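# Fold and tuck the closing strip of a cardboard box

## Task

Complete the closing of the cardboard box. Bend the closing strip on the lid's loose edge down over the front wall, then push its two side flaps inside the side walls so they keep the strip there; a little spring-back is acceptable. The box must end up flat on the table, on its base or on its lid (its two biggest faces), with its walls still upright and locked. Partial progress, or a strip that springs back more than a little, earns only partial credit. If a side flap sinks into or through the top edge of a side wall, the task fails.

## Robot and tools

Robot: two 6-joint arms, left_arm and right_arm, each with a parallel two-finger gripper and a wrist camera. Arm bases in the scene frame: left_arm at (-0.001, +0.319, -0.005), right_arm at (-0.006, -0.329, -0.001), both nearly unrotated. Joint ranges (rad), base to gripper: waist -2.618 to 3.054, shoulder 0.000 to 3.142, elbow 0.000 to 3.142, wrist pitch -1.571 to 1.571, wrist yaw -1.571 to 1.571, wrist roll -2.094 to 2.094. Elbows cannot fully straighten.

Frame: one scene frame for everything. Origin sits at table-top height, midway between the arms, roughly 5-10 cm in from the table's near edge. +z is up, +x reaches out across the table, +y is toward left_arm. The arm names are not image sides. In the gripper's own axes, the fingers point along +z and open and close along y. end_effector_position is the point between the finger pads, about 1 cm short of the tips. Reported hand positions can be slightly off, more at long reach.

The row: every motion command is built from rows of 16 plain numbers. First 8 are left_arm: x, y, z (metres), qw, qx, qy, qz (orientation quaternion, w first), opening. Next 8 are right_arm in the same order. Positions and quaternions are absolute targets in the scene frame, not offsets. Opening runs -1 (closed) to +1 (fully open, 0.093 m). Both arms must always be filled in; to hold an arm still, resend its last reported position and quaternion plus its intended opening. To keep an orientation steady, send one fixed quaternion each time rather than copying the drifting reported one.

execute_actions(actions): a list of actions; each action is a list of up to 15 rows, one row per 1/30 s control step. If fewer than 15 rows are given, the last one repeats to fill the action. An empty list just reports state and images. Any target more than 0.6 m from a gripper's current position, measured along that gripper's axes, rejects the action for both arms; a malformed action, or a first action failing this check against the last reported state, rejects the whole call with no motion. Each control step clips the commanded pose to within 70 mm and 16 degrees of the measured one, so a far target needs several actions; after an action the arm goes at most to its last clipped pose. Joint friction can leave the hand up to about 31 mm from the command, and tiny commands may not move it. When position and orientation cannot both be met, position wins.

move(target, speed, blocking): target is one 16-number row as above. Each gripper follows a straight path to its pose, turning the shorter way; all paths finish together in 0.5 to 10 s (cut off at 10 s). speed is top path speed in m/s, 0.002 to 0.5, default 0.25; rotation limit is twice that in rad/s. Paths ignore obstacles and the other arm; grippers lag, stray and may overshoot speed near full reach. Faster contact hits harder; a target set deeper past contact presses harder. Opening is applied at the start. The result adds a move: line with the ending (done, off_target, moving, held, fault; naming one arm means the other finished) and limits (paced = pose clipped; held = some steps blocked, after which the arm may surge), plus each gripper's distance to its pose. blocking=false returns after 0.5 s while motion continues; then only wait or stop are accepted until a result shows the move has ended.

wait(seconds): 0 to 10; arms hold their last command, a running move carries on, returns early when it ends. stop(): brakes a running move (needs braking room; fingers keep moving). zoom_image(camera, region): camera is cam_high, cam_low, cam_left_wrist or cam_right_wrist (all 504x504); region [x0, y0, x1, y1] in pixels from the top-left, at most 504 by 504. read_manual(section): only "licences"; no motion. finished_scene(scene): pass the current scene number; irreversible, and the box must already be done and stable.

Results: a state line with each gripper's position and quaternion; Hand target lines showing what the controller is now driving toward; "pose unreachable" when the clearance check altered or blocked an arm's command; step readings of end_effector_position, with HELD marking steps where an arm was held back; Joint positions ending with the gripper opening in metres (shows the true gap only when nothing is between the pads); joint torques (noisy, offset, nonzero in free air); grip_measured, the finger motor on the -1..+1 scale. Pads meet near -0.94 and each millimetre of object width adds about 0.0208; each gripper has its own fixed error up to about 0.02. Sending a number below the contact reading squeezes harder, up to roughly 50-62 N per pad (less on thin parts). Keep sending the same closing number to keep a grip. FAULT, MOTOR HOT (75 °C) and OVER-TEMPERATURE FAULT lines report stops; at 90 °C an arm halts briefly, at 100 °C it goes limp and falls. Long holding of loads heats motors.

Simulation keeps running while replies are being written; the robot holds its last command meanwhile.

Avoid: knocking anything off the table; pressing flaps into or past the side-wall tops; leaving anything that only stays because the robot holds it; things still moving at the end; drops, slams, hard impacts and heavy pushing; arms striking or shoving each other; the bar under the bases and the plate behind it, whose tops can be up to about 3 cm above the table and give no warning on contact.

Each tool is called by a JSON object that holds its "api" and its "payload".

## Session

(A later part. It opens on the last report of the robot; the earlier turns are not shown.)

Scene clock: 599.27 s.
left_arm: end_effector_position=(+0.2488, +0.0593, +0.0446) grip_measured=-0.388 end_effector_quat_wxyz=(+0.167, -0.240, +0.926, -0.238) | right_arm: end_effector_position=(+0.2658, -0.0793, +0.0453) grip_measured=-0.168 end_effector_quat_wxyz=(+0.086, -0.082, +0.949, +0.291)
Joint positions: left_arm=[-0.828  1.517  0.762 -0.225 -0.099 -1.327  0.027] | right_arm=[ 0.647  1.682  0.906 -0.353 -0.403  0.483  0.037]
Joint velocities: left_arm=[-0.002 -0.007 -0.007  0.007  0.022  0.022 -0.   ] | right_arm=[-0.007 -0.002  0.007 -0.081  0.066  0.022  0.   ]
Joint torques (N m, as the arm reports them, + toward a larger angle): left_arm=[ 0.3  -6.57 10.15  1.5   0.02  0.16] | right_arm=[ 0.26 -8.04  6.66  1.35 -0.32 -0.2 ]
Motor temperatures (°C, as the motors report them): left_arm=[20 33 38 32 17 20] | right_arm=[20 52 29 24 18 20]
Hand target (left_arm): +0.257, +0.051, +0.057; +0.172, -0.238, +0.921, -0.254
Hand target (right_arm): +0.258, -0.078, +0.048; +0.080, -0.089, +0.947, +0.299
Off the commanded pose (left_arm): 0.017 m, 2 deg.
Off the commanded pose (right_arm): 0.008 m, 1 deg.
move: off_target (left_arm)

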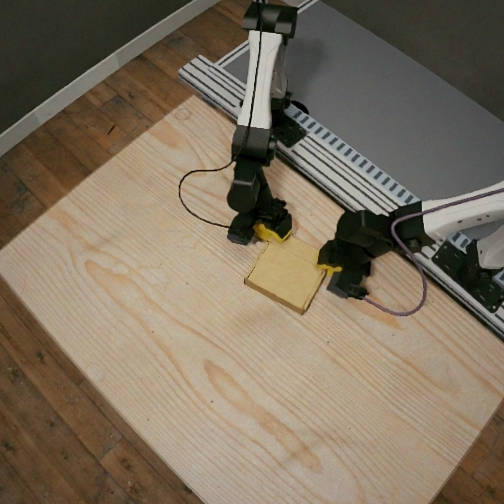

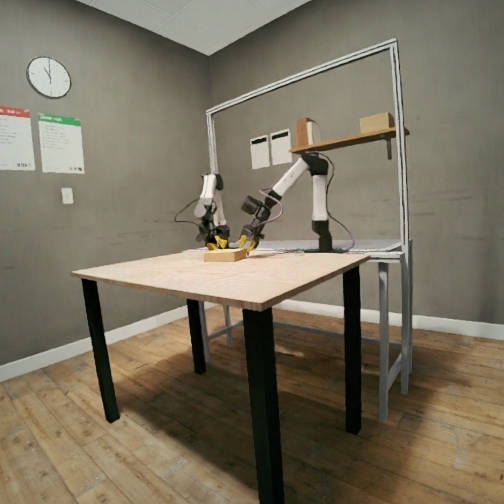

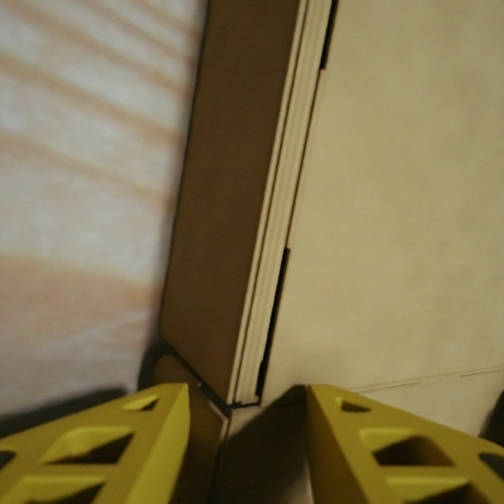

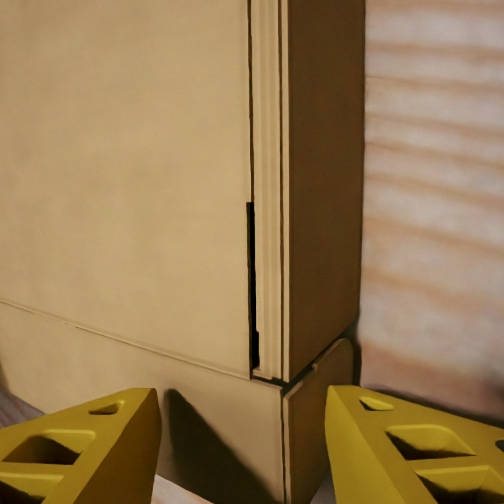

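{"api": "move", "payload": {"target": [0.2525,0.0465,0.057,0.1716,-0.2378,0.9215,-0.2545,-0.43,0.253,-0.0715,0.048,0.080,-0.0885,0.946,0.299,-0.20], "speed": 0.008}}

{"api": "zoom_image", "payload": {"camera": "cam_right_wrist", "region": [204, 304, 404, 504]}}

{"api": "zoom_image", "payload": {"camera": "cam_left_wrist", "region": [100, 304, 300, 504]}}

Scene clock: 614.60 s.
left_arm: end_effector_position=(+0.2471, +0.0586, +0.0442) grip_measured=-0.428 end_effector_quat_wxyz=(+0.165, -0.239, +0.927, -0.237) | right_arm: end_effector_position=(+0.2619, -0.0753, +0.0451) grip_measured=-0.198 end_effector_quat_wxyz=(+0.083, -0.084, +0.949, +0.291)
Joint positions: left_arm=[-0.833  1.517  0.762 -0.229 -0.099 -1.329  0.025] | right_arm=[ 0.664  1.682  0.906 -0.353 -0.399  0.496  0.036]
Joint velocities: left_arm=[ 0.012 -0.007  0.002 -0.022 -0.022 -0.081 -0.   ] | right_arm=[ 0.002  0.012 -0.017 -0.022  0.007  0.007  0.001]
Joint torques (N m, as the arm reports them, + toward a larger angle): left_arm=[-0.92 -6.47 10.22  1.52 -0.09  0.01] | right_arm=[ 1.03 -8.4   5.96  1.48 -0.25 -0.09]
Motor temperatures (°C, as the motors report them): left_arm=[20 33 39 32 17 20] | right_arm=[20 52 29 24 18 20]
Hand target (left_arm): +0.252, +0.047, +0.057; +0.171, -0.238, +0.921, -0.255
Hand target (right_arm): +0.253, -0.072, +0.048; +0.080, -0.089, +0.947, +0.299
Off the commanded pose (left_arm): 0.018 m, 2 deg.
Off the commanded pose (right_arm): 0.010 m, 1 deg.
move: off_target (left_arm)

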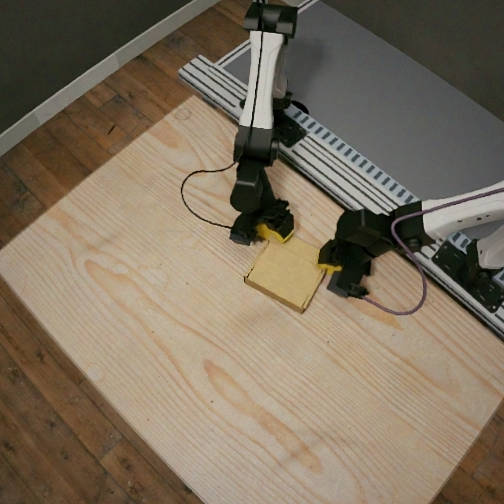

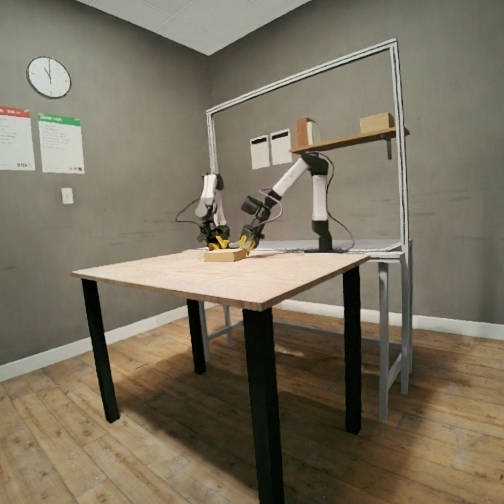

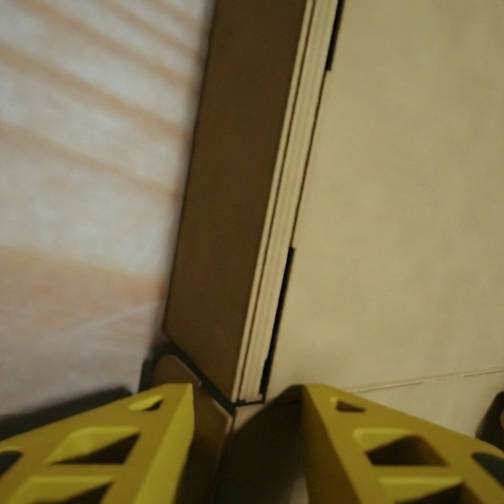

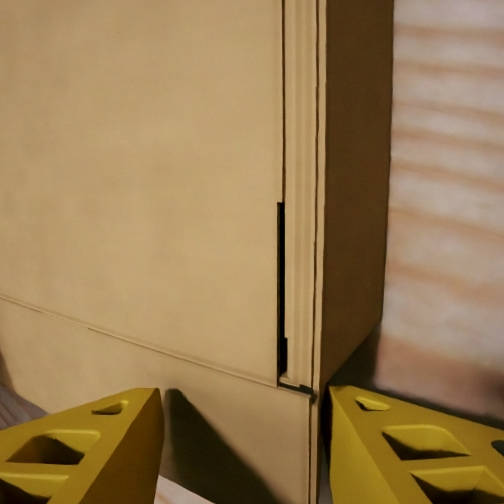

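Region (204, 304, 404, 504) of cam_right_wrist's 504x504 image, scaled by 2.520, with more detail than that image has.

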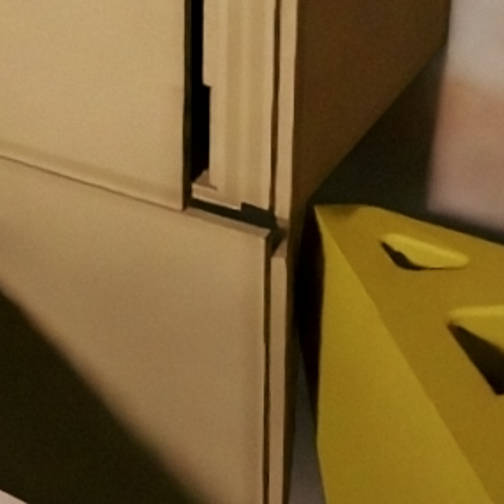

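Region (100, 304, 300, 504) of cam_left_wrist's 504x504 image, scaled by 2.520, with more detail than that image has.

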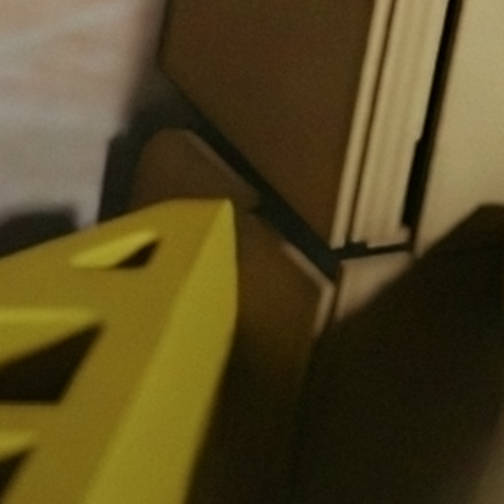

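{"api": "execute_actions", "payload": {"actions": [[[0.2525,0.0465,0.057,0.1716,-0.2378,0.9215,-0.2545,-0.43,0.255,-0.0737,0.048,0.080,-0.0885,0.946,0.299,-0.16]],[[0.2525,0.0465,0.057,0.1716,-0.2378,0.9215,-0.2545,-0.46,0.255,-0.0737,0.048,0.080,-0.0885,0.946,0.299,-0.11]]]}}

{"api": "zoom_image", "payload": {"camera": "cam_right_wrist", "region": [204, 304, 404, 504]}}

{"api": "zoom_image", "payload": {"camera": "cam_left_wrist", "region": [100, 304, 300, 504]}}

Scene clock: 625.03 s.
left_arm: end_effector_position=(+0.2471, +0.0586, +0.0442) grip_measured=-0.458 end_effector_quat_wxyz=(+0.165, -0.239, +0.927, -0.237) | right_arm: end_effector_position=(+0.2619, -0.0753, +0.0451) grip_measured=-0.111 end_effector_quat_wxyz=(+0.083, -0.083, +0.950, +0.291)
Joint positions: left_arm=[-0.833  1.517  0.762 -0.229 -0.099 -1.329  0.023] | right_arm=[ 0.664  1.682  0.906 -0.353 -0.399  0.496  0.04 ]
Joint velocities: left_arm=[-0.007  0.007 -0.012 -0.022 -0.037  0.007 -0.   ] | right_arm=[ 0.017  0.002 -0.007  0.051 -0.125 -0.081  0.   ]
Joint torques (N m, as the arm reports them, + toward a larger angle): left_arm=[-0.88 -6.44 10.3   1.52 -0.1   0.  ] | right_arm=[ 0.24 -8.23  6.26  1.43 -0.29 -0.17]
Motor temperatures (°C, as the motors report them): left_arm=[20 33 40 32 17 20] | right_arm=[20 53 29 24 18 20]
Hand target (left_arm): +0.252, +0.047, +0.057; +0.171, -0.238, +0.921, -0.255
Hand target (right_arm): +0.255, -0.074, +0.048; +0.080, -0.089, +0.947, +0.299
Off the commanded pose (left_arm): 0.018 m, 2 deg.
Off the commanded pose (right_arm): 0.008 m, 1 deg.
Step readings (end_effector_position; steps 1 to 15: 1st action; 16 to 30: 2nd action):
0: left_arm (+0.2471, +0.0586, +0.0442) | right_arm (+0.2619, -0.0753, +0.0451)
1: left_arm (+0.2471, +0.0586, +0.0442) | right_arm (+0.2619, -0.0753, +0.0451)
2: left_arm (+0.2471, +0.0586, +0.0442) | right_arm (+0.2619, -0.0753, +0.0451)
4: left_arm (+0.2471, +0.0586, +0.0442) | right_arm (+0.2619, -0.0753, +0.0451)
8: left_arm (+0.2471, +0.0586, +0.0442) | right_arm (+0.2619, -0.0753, +0.0451)
15: left_arm (+0.2471, +0.0586, +0.0442) | right_arm (+0.2619, -0.0753, +0.0451)
16: left_arm (+0.2471, +0.0586, +0.0442) | right_arm (+0.2619, -0.0753, +0.0451)
17: left_arm (+0.2471, +0.0586, +0.0442) | right_arm (+0.2619, -0.0753, +0.0451)
19: left_arm (+0.2471, +0.0586, +0.0442) | right_arm (+0.2619, -0.0753, +0.0451)
23: left_arm (+0.2471, +0.0586, +0.0442) | right_arm (+0.2619, -0.0753, +0.0451)
30: end_effector_position above

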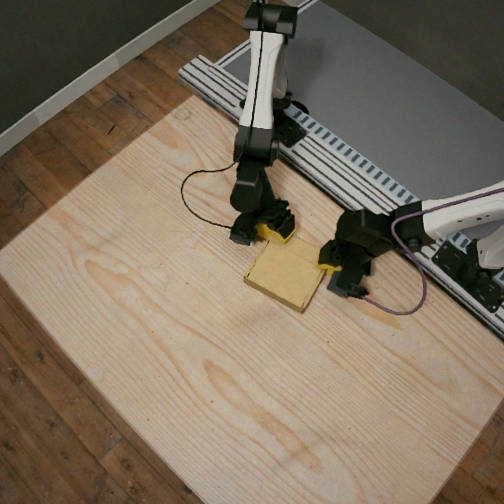

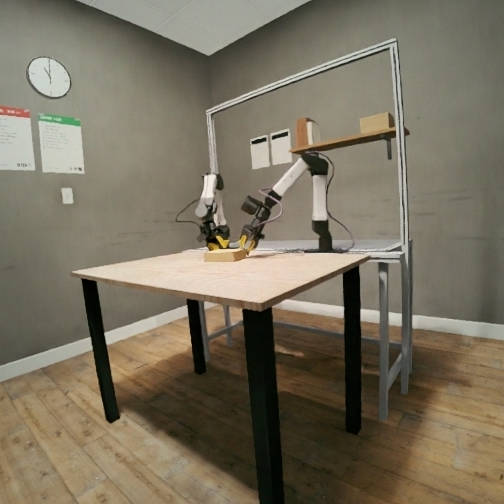

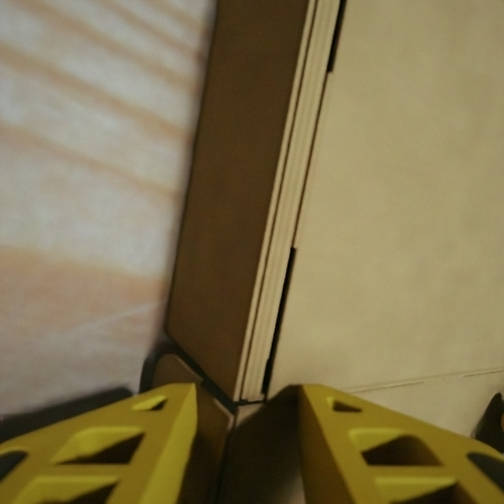

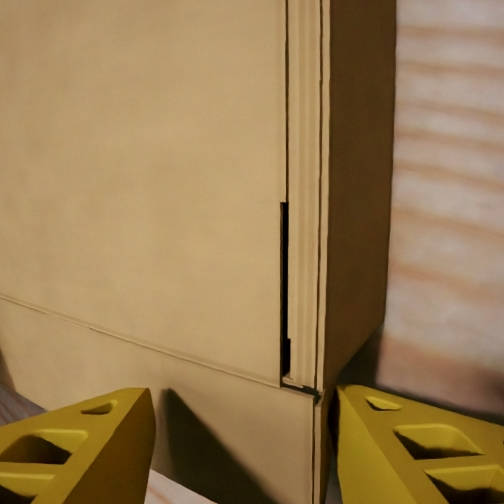

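Region (204, 304, 404, 504) of cam_right_wrist's 504x504 image, scaled by 2.520, with more detail than that image has.

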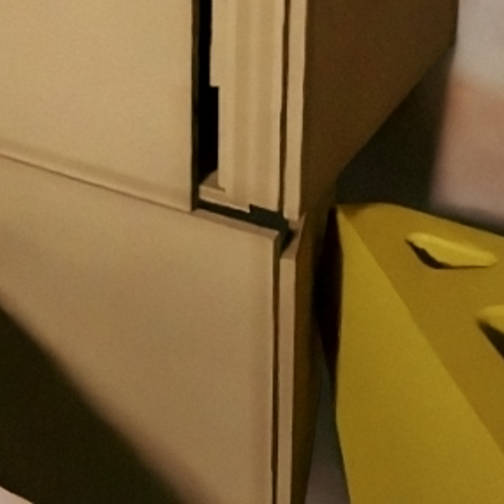

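Region (100, 304, 300, 504) of cam_left_wrist's 504x504 image, scaled by 2.520, with more detail than that image has.

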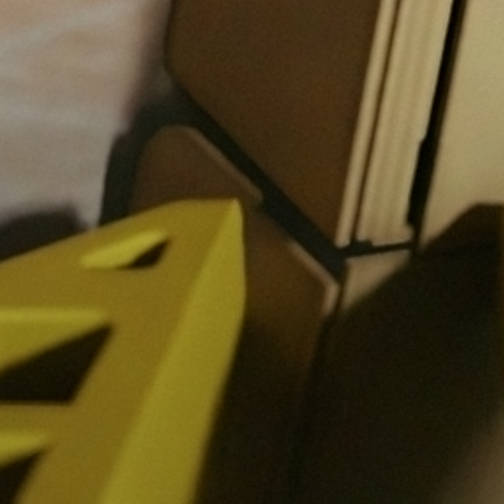

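{"api": "move", "payload": {"target": [0.254,0.042,0.057,0.1716,-0.2378,0.9215,-0.2545,-0.46,0.255,-0.0737,0.048,0.080,-0.0885,0.946,0.299,-0.20], "speed": 0.006}}

{"api": "zoom_image", "payload": {"camera": "cam_right_wrist", "region": [204, 304, 404, 504]}}

{"api": "zoom_image", "payload": {"camera": "cam_left_wrist", "region": [100, 304, 300, 504]}}

Scene clock: 644.03 s.
left_arm: end_effector_position=(+0.2491, +0.0540, +0.0470) grip_measured=-0.458 end_effector_quat_wxyz=(+0.167, -0.239, +0.926, -0.239) | right_arm: end_effector_position=(+0.2621, -0.0758, +0.0449) grip_measured=-0.198 end_effector_quat_wxyz=(+0.084, -0.083, +0.950, +0.289)
Joint positions: left_arm=[-0.839  1.527  0.78  -0.231 -0.103 -1.334  0.023] | right_arm=[ 0.664  1.682  0.906 -0.354 -0.395  0.496  0.036]
Joint velocities: left_arm=[ 0.002 -0.007  0.007  0.022  0.007 -0.037 -0.   ] | right_arm=[-0.007  0.012  0.002  0.051 -0.007 -0.066  0.   ]
Joint torques (N m, as the arm reports them, + toward a larger angle): left_arm=[-0.95 -5.87 10.08  1.58 -0.12 -0.02] | right_arm=[ 0.3  -8.22  6.26  1.44 -0.32 -0.16]
Motor temperatures (°C, as the motors report them): left_arm=[20 33 40 32 17 20] | right_arm=[20 53 29 24 18 20]
Hand target (left_arm): +0.254, +0.043, +0.057; +0.172, -0.238, +0.921, -0.255
Hand target (right_arm): +0.255, -0.074, +0.048; +0.080, -0.089, +0.947, +0.299
Off the commanded pose (left_arm): 0.016 m, 2 deg.
Off the commanded pose (right_arm): 0.008 m, 1 deg.
move: off_target (left_arm)

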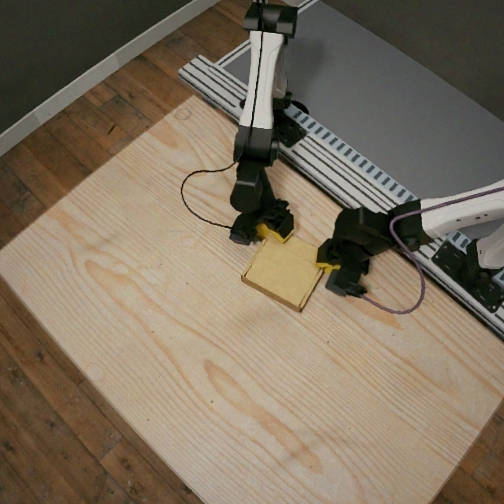

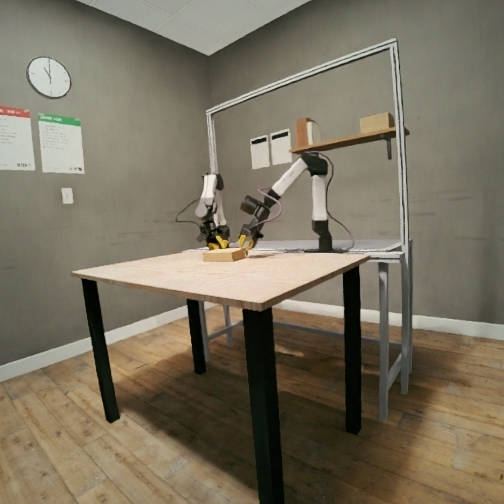

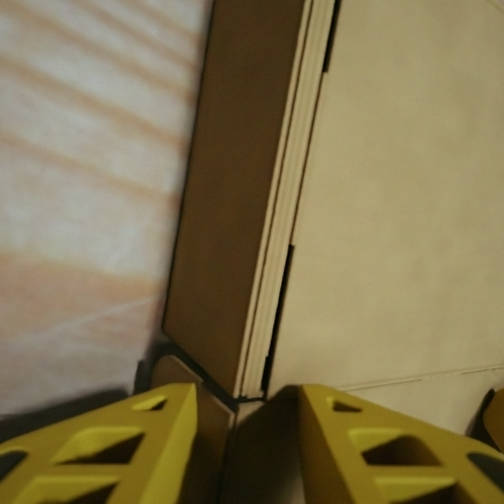

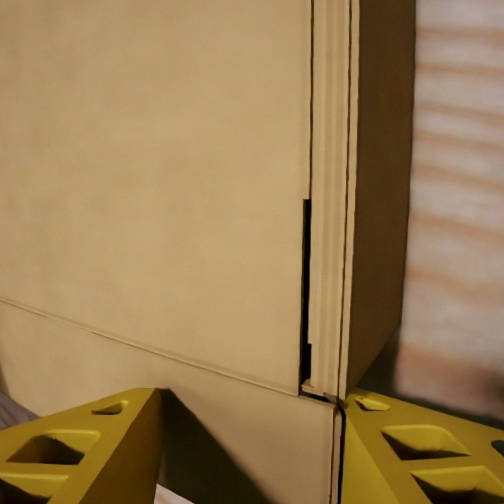

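Region (204, 304, 404, 504) of cam_right_wrist's 504x504 image, scaled by 2.520, with more detail than that image has.

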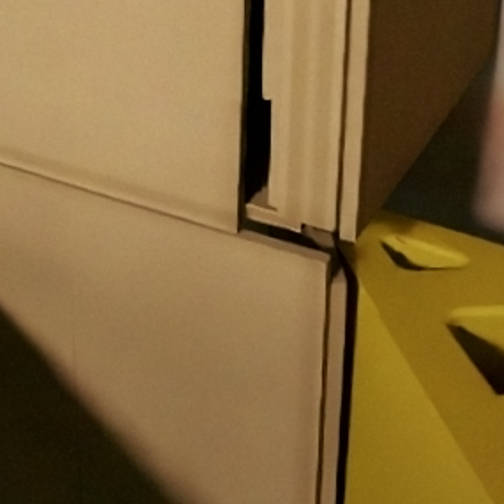

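Region (100, 304, 300, 504) of cam_left_wrist's 504x504 image, scaled by 2.520, with more detail than that image has.

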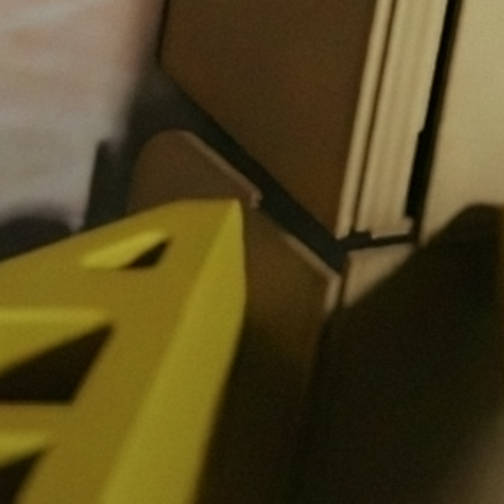

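{"api": "move", "payload": {"target": [0.2545,0.039,0.053,0.1716,-0.2378,0.9215,-0.2545,-0.50,0.255,-0.0737,0.048,0.080,-0.0885,0.946,0.299,-0.20], "speed": 0.006}}

{"api": "zoom_image", "payload": {"camera": "cam_right_wrist", "region": [204, 304, 404, 504]}}

{"api": "zoom_image", "payload": {"camera": "cam_left_wrist", "region": [100, 304, 300, 504]}}

Scene clock: 667.60 s.
left_arm: end_effector_position=(+0.2484, +0.0543, +0.0440) grip_measured=-0.498 end_effector_quat_wxyz=(+0.167, -0.240, +0.927, -0.234) | right_arm: end_effector_position=(+0.2623, -0.0761, +0.0447) grip_measured=-0.198 end_effector_quat_wxyz=(+0.084, -0.083, +0.950, +0.288)
Joint positions: left_arm=[-0.843  1.535  0.78  -0.232 -0.111 -1.338  0.021] | right_arm=[ 0.664  1.682  0.906 -0.355 -0.393  0.496  0.036]
Joint velocities: left_arm=[-0.012  0.012 -0.012 -0.037  0.022 -0.037 -0.001] | right_arm=[ 0.017  0.002 -0.002  0.007 -0.037 -0.007  0.001]
Joint torques (N m, as the arm reports them, + toward a larger angle): left_arm=[-1.03 -5.24 10.05  1.71 -0.04 -0.01] | right_arm=[ 0.28 -8.22  6.26  1.43 -0.34 -0.17]
Motor temperatures (°C, as the motors report them): left_arm=[20 33 41 32 17 20] | right_arm=[20 53 29 24 18 20]
Hand target (left_arm): +0.254, +0.040, +0.054; +0.171, -0.238, +0.921, -0.255
Hand target (right_arm): +0.255, -0.074, +0.048; +0.080, -0.089, +0.947, +0.299
Off the commanded pose (left_arm): 0.019 m, 2 deg.
Off the commanded pose (right_arm): 0.008 m, 2 deg.
move: off_target (left_arm)

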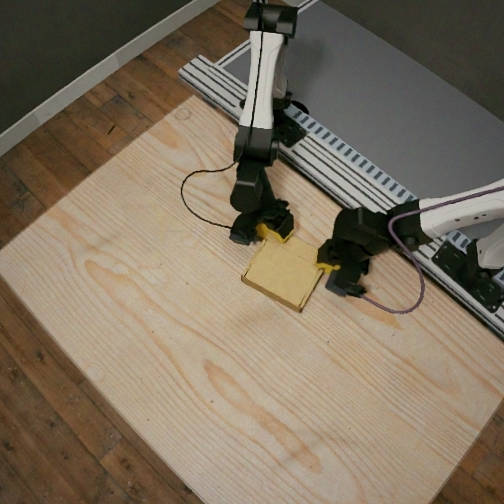

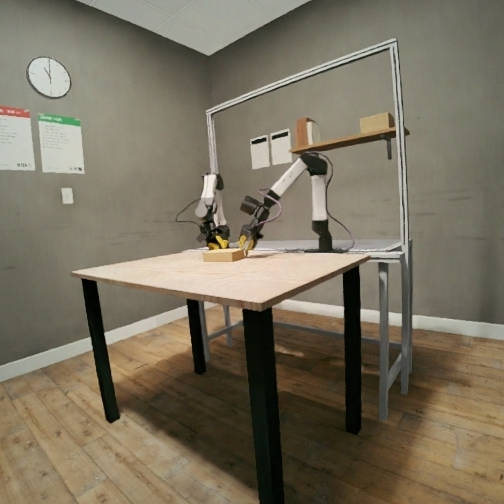

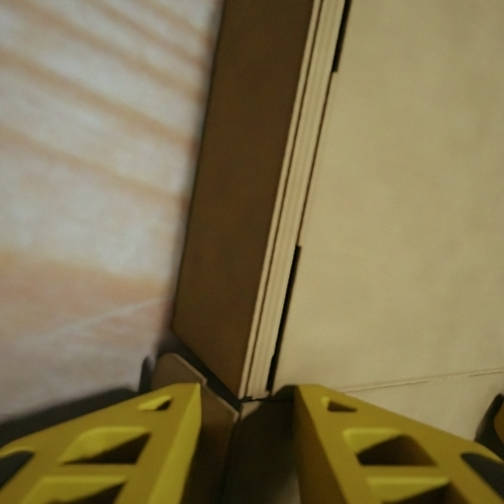

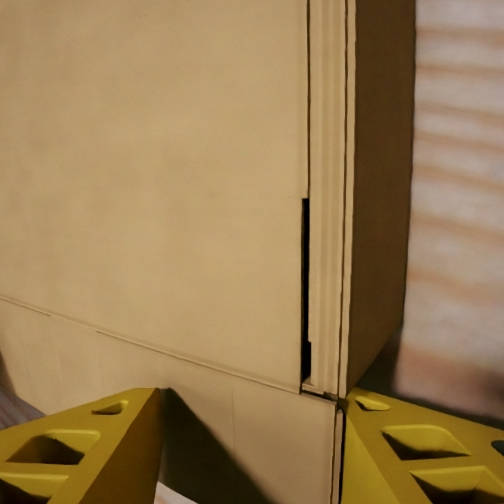

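Region (204, 304, 404, 504) of cam_right_wrist's 504x504 image, scaled by 2.520, with more detail than that image has.

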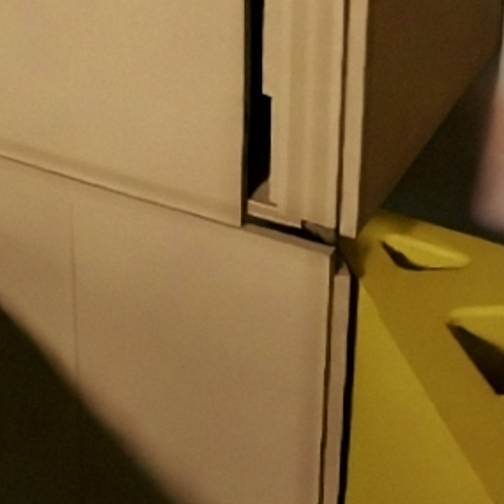

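Region (100, 304, 300, 504) of cam_left_wrist's 504x504 image, scaled by 2.520, with more detail than that image has.

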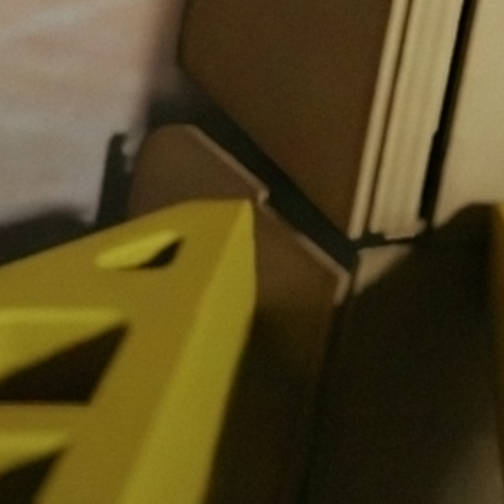

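{"api": "move", "payload": {"target": [0.249,0.047,0.043,0.1487,-0.1565,0.9387,-0.2685,-0.13,0.255,-0.0737,0.048,0.080,-0.0885,0.946,0.299,-0.20], "speed": 0.05}}

{"api": "zoom_image", "payload": {"camera": "cam_left_wrist", "region": [80, 284, 300, 504]}}

Scene clock: 703.80 s.
left_arm: end_effector_position=(+0.2505, +0.0471, +0.0477) grip_measured=-0.132 end_effector_quat_wxyz=(+0.151, -0.162, +0.940, -0.260) | right_arm: end_effector_position=(+0.2618, -0.0756, +0.0449) grip_measured=-0.198 end_effector_quat_wxyz=(+0.083, -0.083, +0.950, +0.290)
Joint positions: left_arm=[-0.795  1.535  0.78  -0.199  0.014 -1.162  0.039] | right_arm=[ 0.664  1.682  0.906 -0.355 -0.398  0.496  0.036]
Joint velocities: left_arm=[ 0.012  0.007  0.012 -0.022 -0.051 -0.022 -0.   ] | right_arm=[-0.002  0.002 -0.007  0.037  0.022  0.022  0.   ]
Joint torques (N m, as the arm reports them, + toward a larger angle): left_arm=[ 0.23 -6.62  5.09  1.95  0.12  0.19] | right_arm=[ 0.28 -8.21  6.25  1.44 -0.28 -0.17]
Motor temperatures (°C, as the motors report them): left_arm=[20 32 42 34 17 20] | right_arm=[20 53 29 24 18 20]
Hand target (left_arm): +0.249, +0.047, +0.043; +0.149, -0.157, +0.939, -0.268
Hand target (right_arm): +0.255, -0.074, +0.048; +0.080, -0.089, +0.947, +0.299
Off the commanded pose (left_arm): 0.005 m, 1 deg.
Off the commanded pose (right_arm): 0.008 m, 1 deg.
move: done

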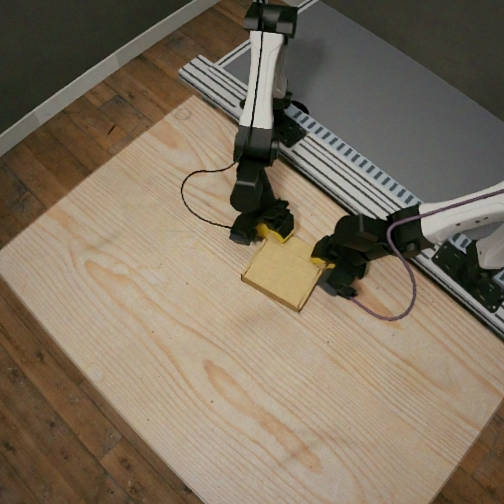

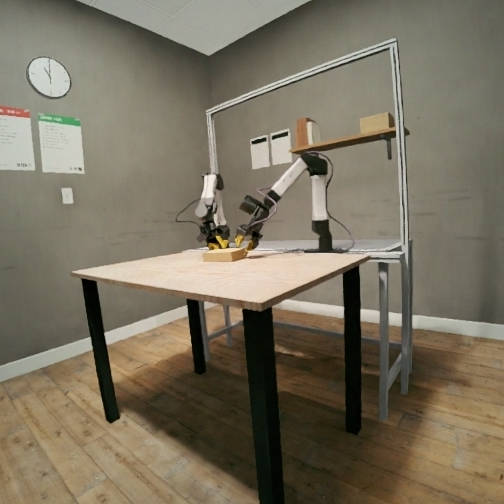

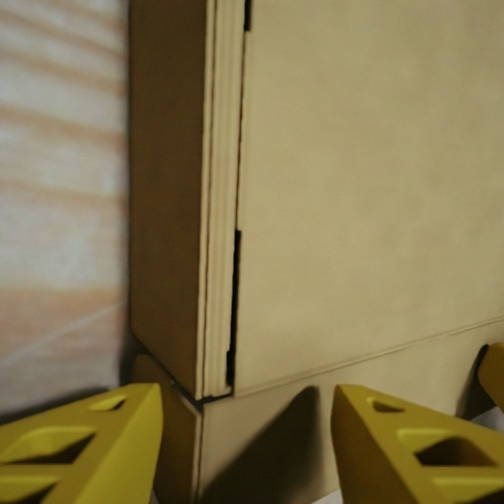

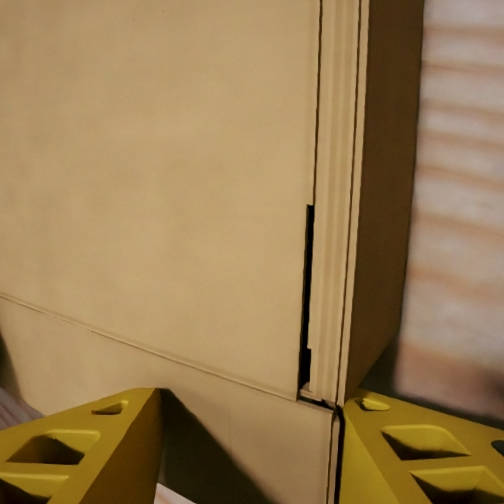

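Region (80, 284, 300, 504) of cam_left_wrist's 504x504 image, scaled by 2.291, with more detail than that image has.

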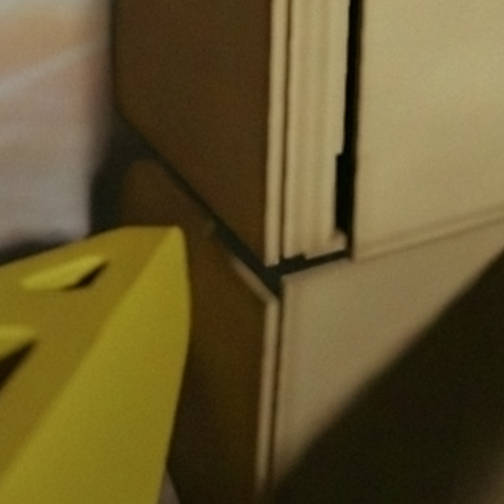

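{"api": "execute_actions", "payload": {"actions": [[[0.249,0.047,0.043,0.1487,-0.1565,0.9387,-0.2685,-0.17,0.255,-0.0737,0.048,0.080,-0.0885,0.946,0.299,-0.20]],[[0.249,0.047,0.043,0.1487,-0.1565,0.9387,-0.2685,-0.21,0.255,-0.0737,0.048,0.080,-0.0885,0.946,0.299,-0.20]]]}}

{"api": "zoom_image", "payload": {"camera": "cam_left_wrist", "region": [80, 284, 300, 504]}}

Scene clock: 711.97 s.
left_arm: end_effector_position=(+0.2505, +0.0466, +0.0479) grip_measured=-0.208 end_effector_quat_wxyz=(+0.151, -0.161, +0.940, -0.261) | right_arm: end_effector_position=(+0.2617, -0.0756, +0.0449) grip_measured=-0.198 end_effector_quat_wxyz=(+0.083, -0.083, +0.950, +0.290)
Joint positions: left_arm=[-0.795  1.535  0.78  -0.197  0.016 -1.16   0.035] | right_arm=[ 0.664  1.682  0.906 -0.355 -0.398  0.496  0.036]
Joint velocities: left_arm=[-0.012 -0.017  0.002 -0.022 -0.037  0.007  0.001] | right_arm=[-0.007 -0.002 -0.012 -0.051 -0.051 -0.022  0.   ]
Joint torques (N m, as the arm reports them, + toward a larger angle): left_arm=[ 0.25 -6.7   4.89  1.91  0.14  0.15] | right_arm=[ 0.28 -8.23  6.28  1.44 -0.29 -0.17]
Motor temperatures (°C, as the motors report them): left_arm=[20 32 40 34 17 20] | right_arm=[20 53 29 24 18 20]
Hand target (left_arm): +0.249, +0.047, +0.043; +0.149, -0.157, +0.939, -0.268
Hand target (right_arm): +0.255, -0.074, +0.048; +0.080, -0.089, +0.947, +0.299
Off the commanded pose (left_arm): 0.005 m, 1 deg.
Off the commanded pose (right_arm): 0.008 m, 1 deg.
Step readings (end_effector_position; steps 1 to 15: 1st action; 16 to 30: 2nd action):
0: left_arm (+0.2505, +0.0466, +0.0479) | right_arm (+0.2618, -0.0756, +0.0449)
1: left_arm (+0.2505, +0.0466, +0.0479) | right_arm (+0.2618, -0.0756, +0.0449)
2: left_arm (+0.2505, +0.0466, +0.0479) | right_arm (+0.2617, -0.0756, +0.0449)
4: left_arm (+0.2505, +0.0466, +0.0479) | right_arm (+0.2617, -0.0756, +0.0449)
8: left_arm (+0.2505, +0.0466, +0.0479) | right_arm (+0.2617, -0.0756, +0.0449)
15: left_arm (+0.2505, +0.0466, +0.0479) | right_arm (+0.2617, -0.0756, +0.0449)
16: left_arm (+0.2505, +0.0466, +0.0479) | right_arm (+0.2617, -0.0756, +0.0449)
17: left_arm (+0.2505, +0.0466, +0.0479) | right_arm (+0.2617, -0.0756, +0.0449)
19: left_arm (+0.2505, +0.0466, +0.0479) | right_arm (+0.2617, -0.0756, +0.0449)
23: left_arm (+0.2505, +0.0466, +0.0479) | right_arm (+0.2617, -0.0756, +0.0449)
30: end_effector_position above

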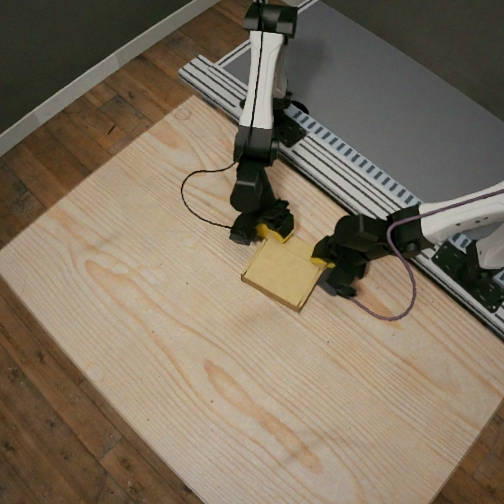

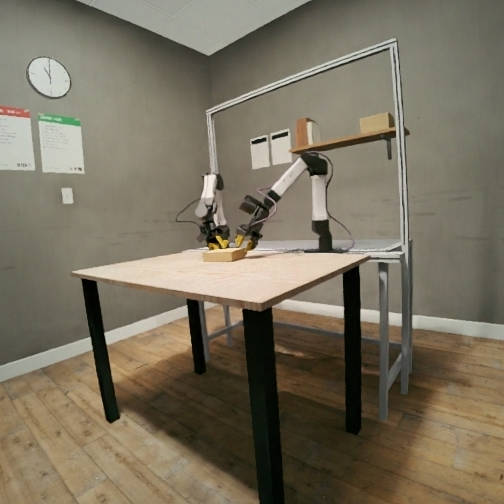

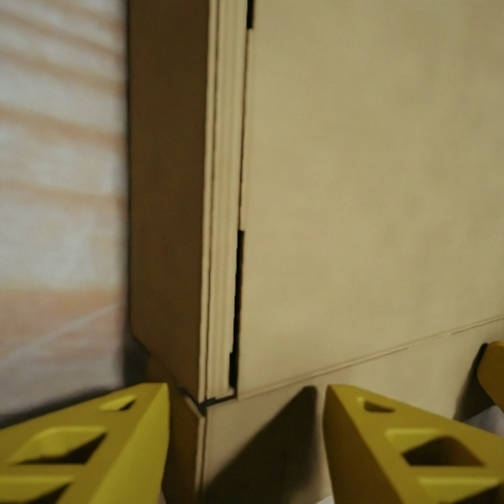

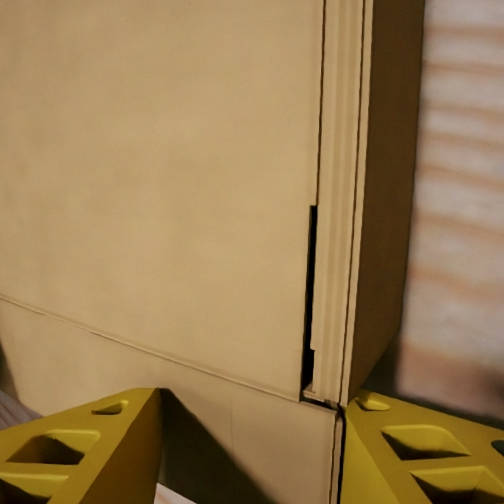

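Region (80, 284, 300, 504) of cam_left_wrist's 504x504 image, scaled by 2.291, with more detail than that image has.

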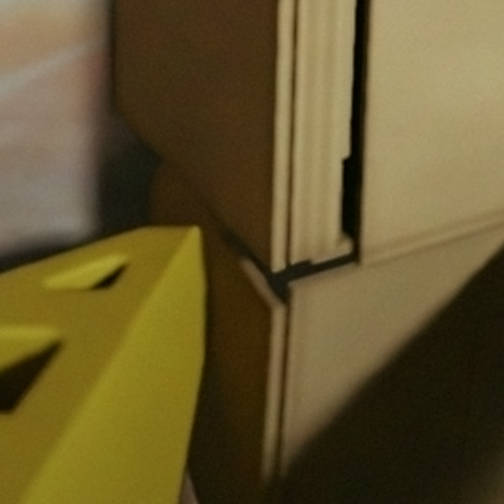

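{"api": "execute_actions", "payload": {"actions": []}}

Scene clock: 724.77 s.
left_arm: end_effector_position=(+0.2505, +0.0466, +0.0479) grip_measured=-0.208 end_effector_quat_wxyz=(+0.151, -0.161, +0.940, -0.261) | right_arm: end_effector_position=(+0.2617, -0.0756, +0.0449) grip_measured=-0.198 end_effector_quat_wxyz=(+0.083, -0.083, +0.950, +0.290)
Joint positions: left_arm=[-0.795  1.535  0.78  -0.197  0.016 -1.16   0.035] | right_arm=[ 0.664  1.682  0.906 -0.355 -0.398  0.496  0.036]
Joint velocities: left_arm=[ 0.012  0.002 -0.017 -0.066  0.007 -0.007 -0.002] | right_arm=[ 0.007 -0.002 -0.002 -0.051 -0.007 -0.11   0.   ]
Joint torques (N m, as the arm reports them, + toward a larger angle): left_arm=[ 0.3  -6.58  5.12  1.91  0.12  0.15] | right_arm=[ 0.26 -8.2   6.27  1.45 -0.29 -0.16]
Motor temperatures (°C, as the motors report them): left_arm=[20 33 39 35 17 20] | right_arm=[20 53 29 25 18 20]
Hand target (left_arm): +0.249, +0.047, +0.043; +0.149, -0.157, +0.939, -0.268
Hand target (right_arm): +0.255, -0.074, +0.048; +0.080, -0.089, +0.947, +0.299
Off the commanded pose (left_arm): 0.005 m, 1 deg.
Off the commanded pose (right_arm): 0.008 m, 1 deg.

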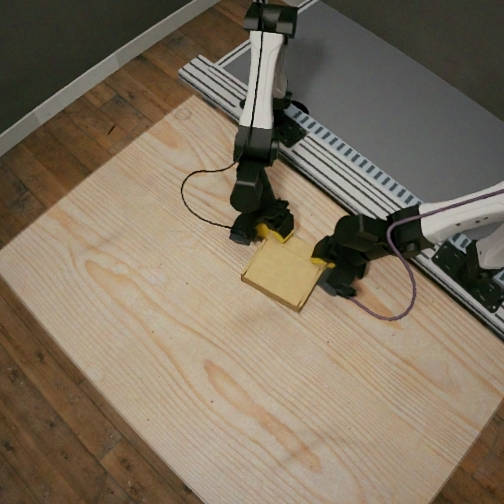

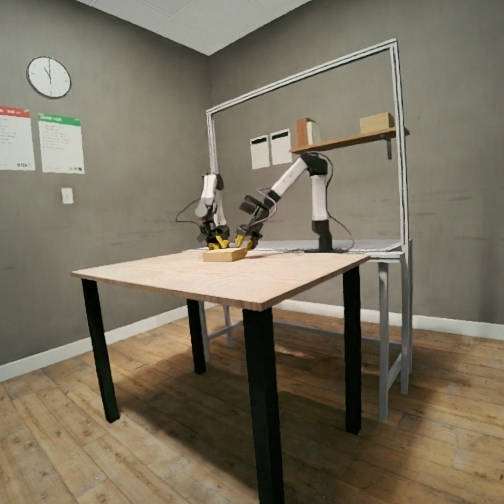

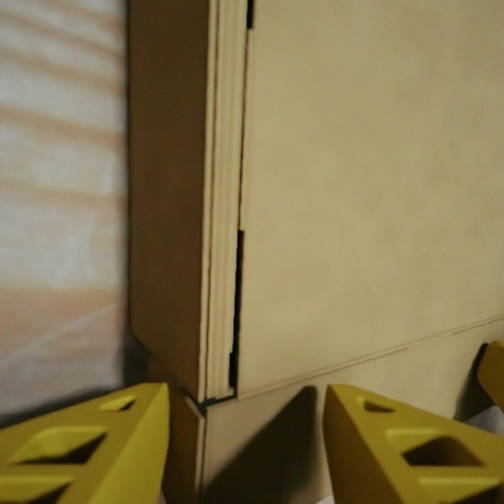

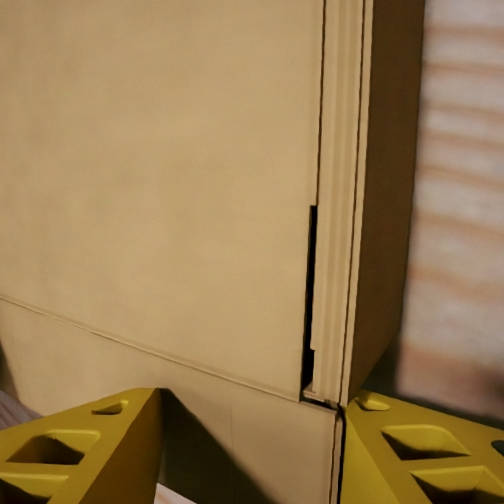

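{"api": "move", "payload": {"target": [0.249,0.047,0.036,0.1487,-0.1565,0.9387,-0.2685,-0.21,0.255,-0.0737,0.048,0.080,-0.0885,0.946,0.299,-0.20], "speed": 0.01}}

{"api": "zoom_image", "payload": {"camera": "cam_left_wrist", "region": [80, 280, 330, 504]}}

Scene clock: 733.23 s.
left_arm: end_effector_position=(+0.2499, +0.0467, +0.0426) grip_measured=-0.208 end_effector_quat_wxyz=(+0.152, -0.160, +0.939, -0.264) | right_arm: end_effector_position=(+0.2618, -0.0757, +0.0449) grip_measured=-0.198 end_effector_quat_wxyz=(+0.083, -0.083, +0.950, +0.290)
Joint positions: left_arm=[-0.795  1.543  0.758 -0.162  0.017 -1.159  0.035] | right_arm=[ 0.664  1.682  0.906 -0.355 -0.397  0.496  0.036]
Joint velocities: left_arm=[-0.002  0.002 -0.022 -0.051  0.022 -0.022 -0.   ] | right_arm=[-0.007  0.002 -0.007  0.022 -0.007  0.007 -0.001]
Joint torques (N m, as the arm reports them, + toward a larger angle): left_arm=[ 0.26 -5.86  5.45  1.91  0.1   0.15] | right_arm=[ 0.28 -8.23  6.3   1.45 -0.29 -0.18]
Motor temperatures (°C, as the motors report them): left_arm=[20 33 38 35 17 20] | right_arm=[20 53 29 25 18 20]
Hand target (left_arm): +0.249, +0.047, +0.036; +0.149, -0.157, +0.939, -0.268
Hand target (right_arm): +0.255, -0.074, +0.048; +0.080, -0.089, +0.947, +0.299
Off the commanded pose (left_arm): 0.007 m, 1 deg.
Off the commanded pose (right_arm): 0.008 m, 1 deg.
move: done

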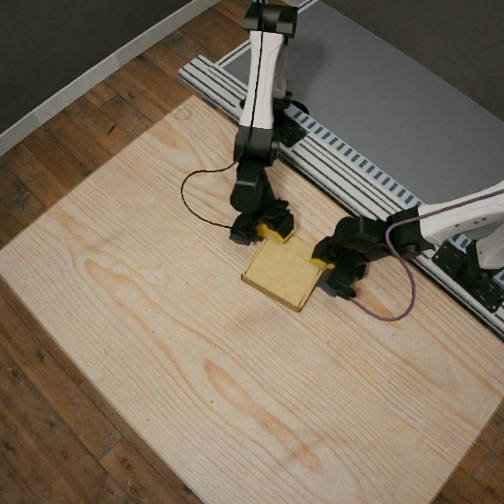

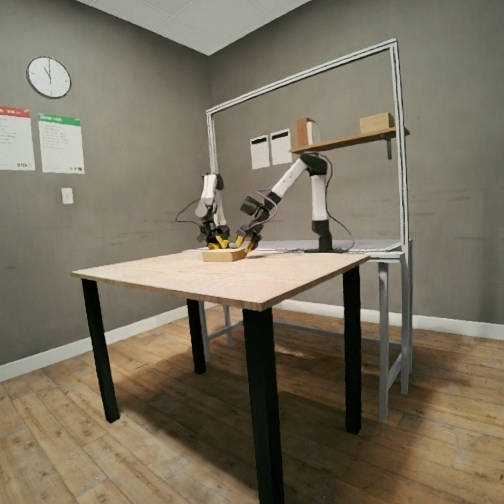

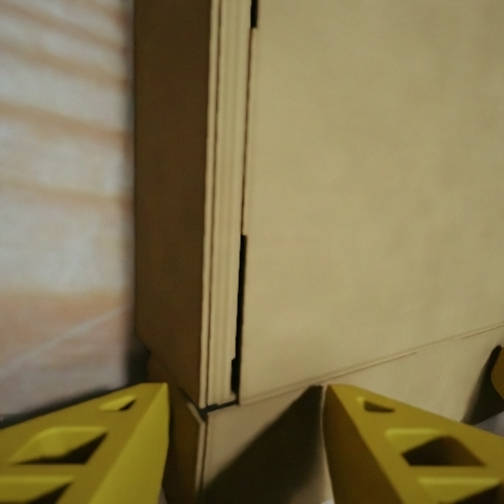

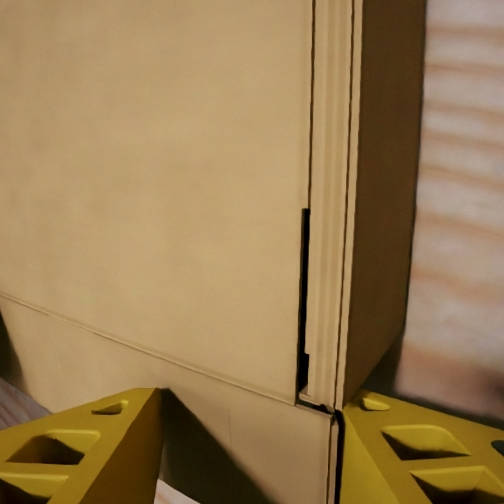

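Region (80, 280, 330, 504) of cam_left_wrist's 504x504 image, scaled by 2.016, with more detail than that image has; it fills the top 452 rows of this view, and the rest is white.

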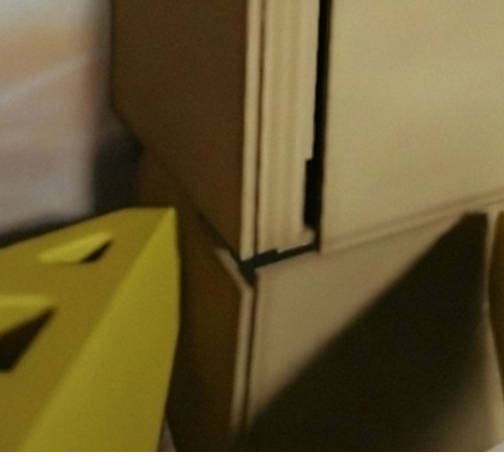

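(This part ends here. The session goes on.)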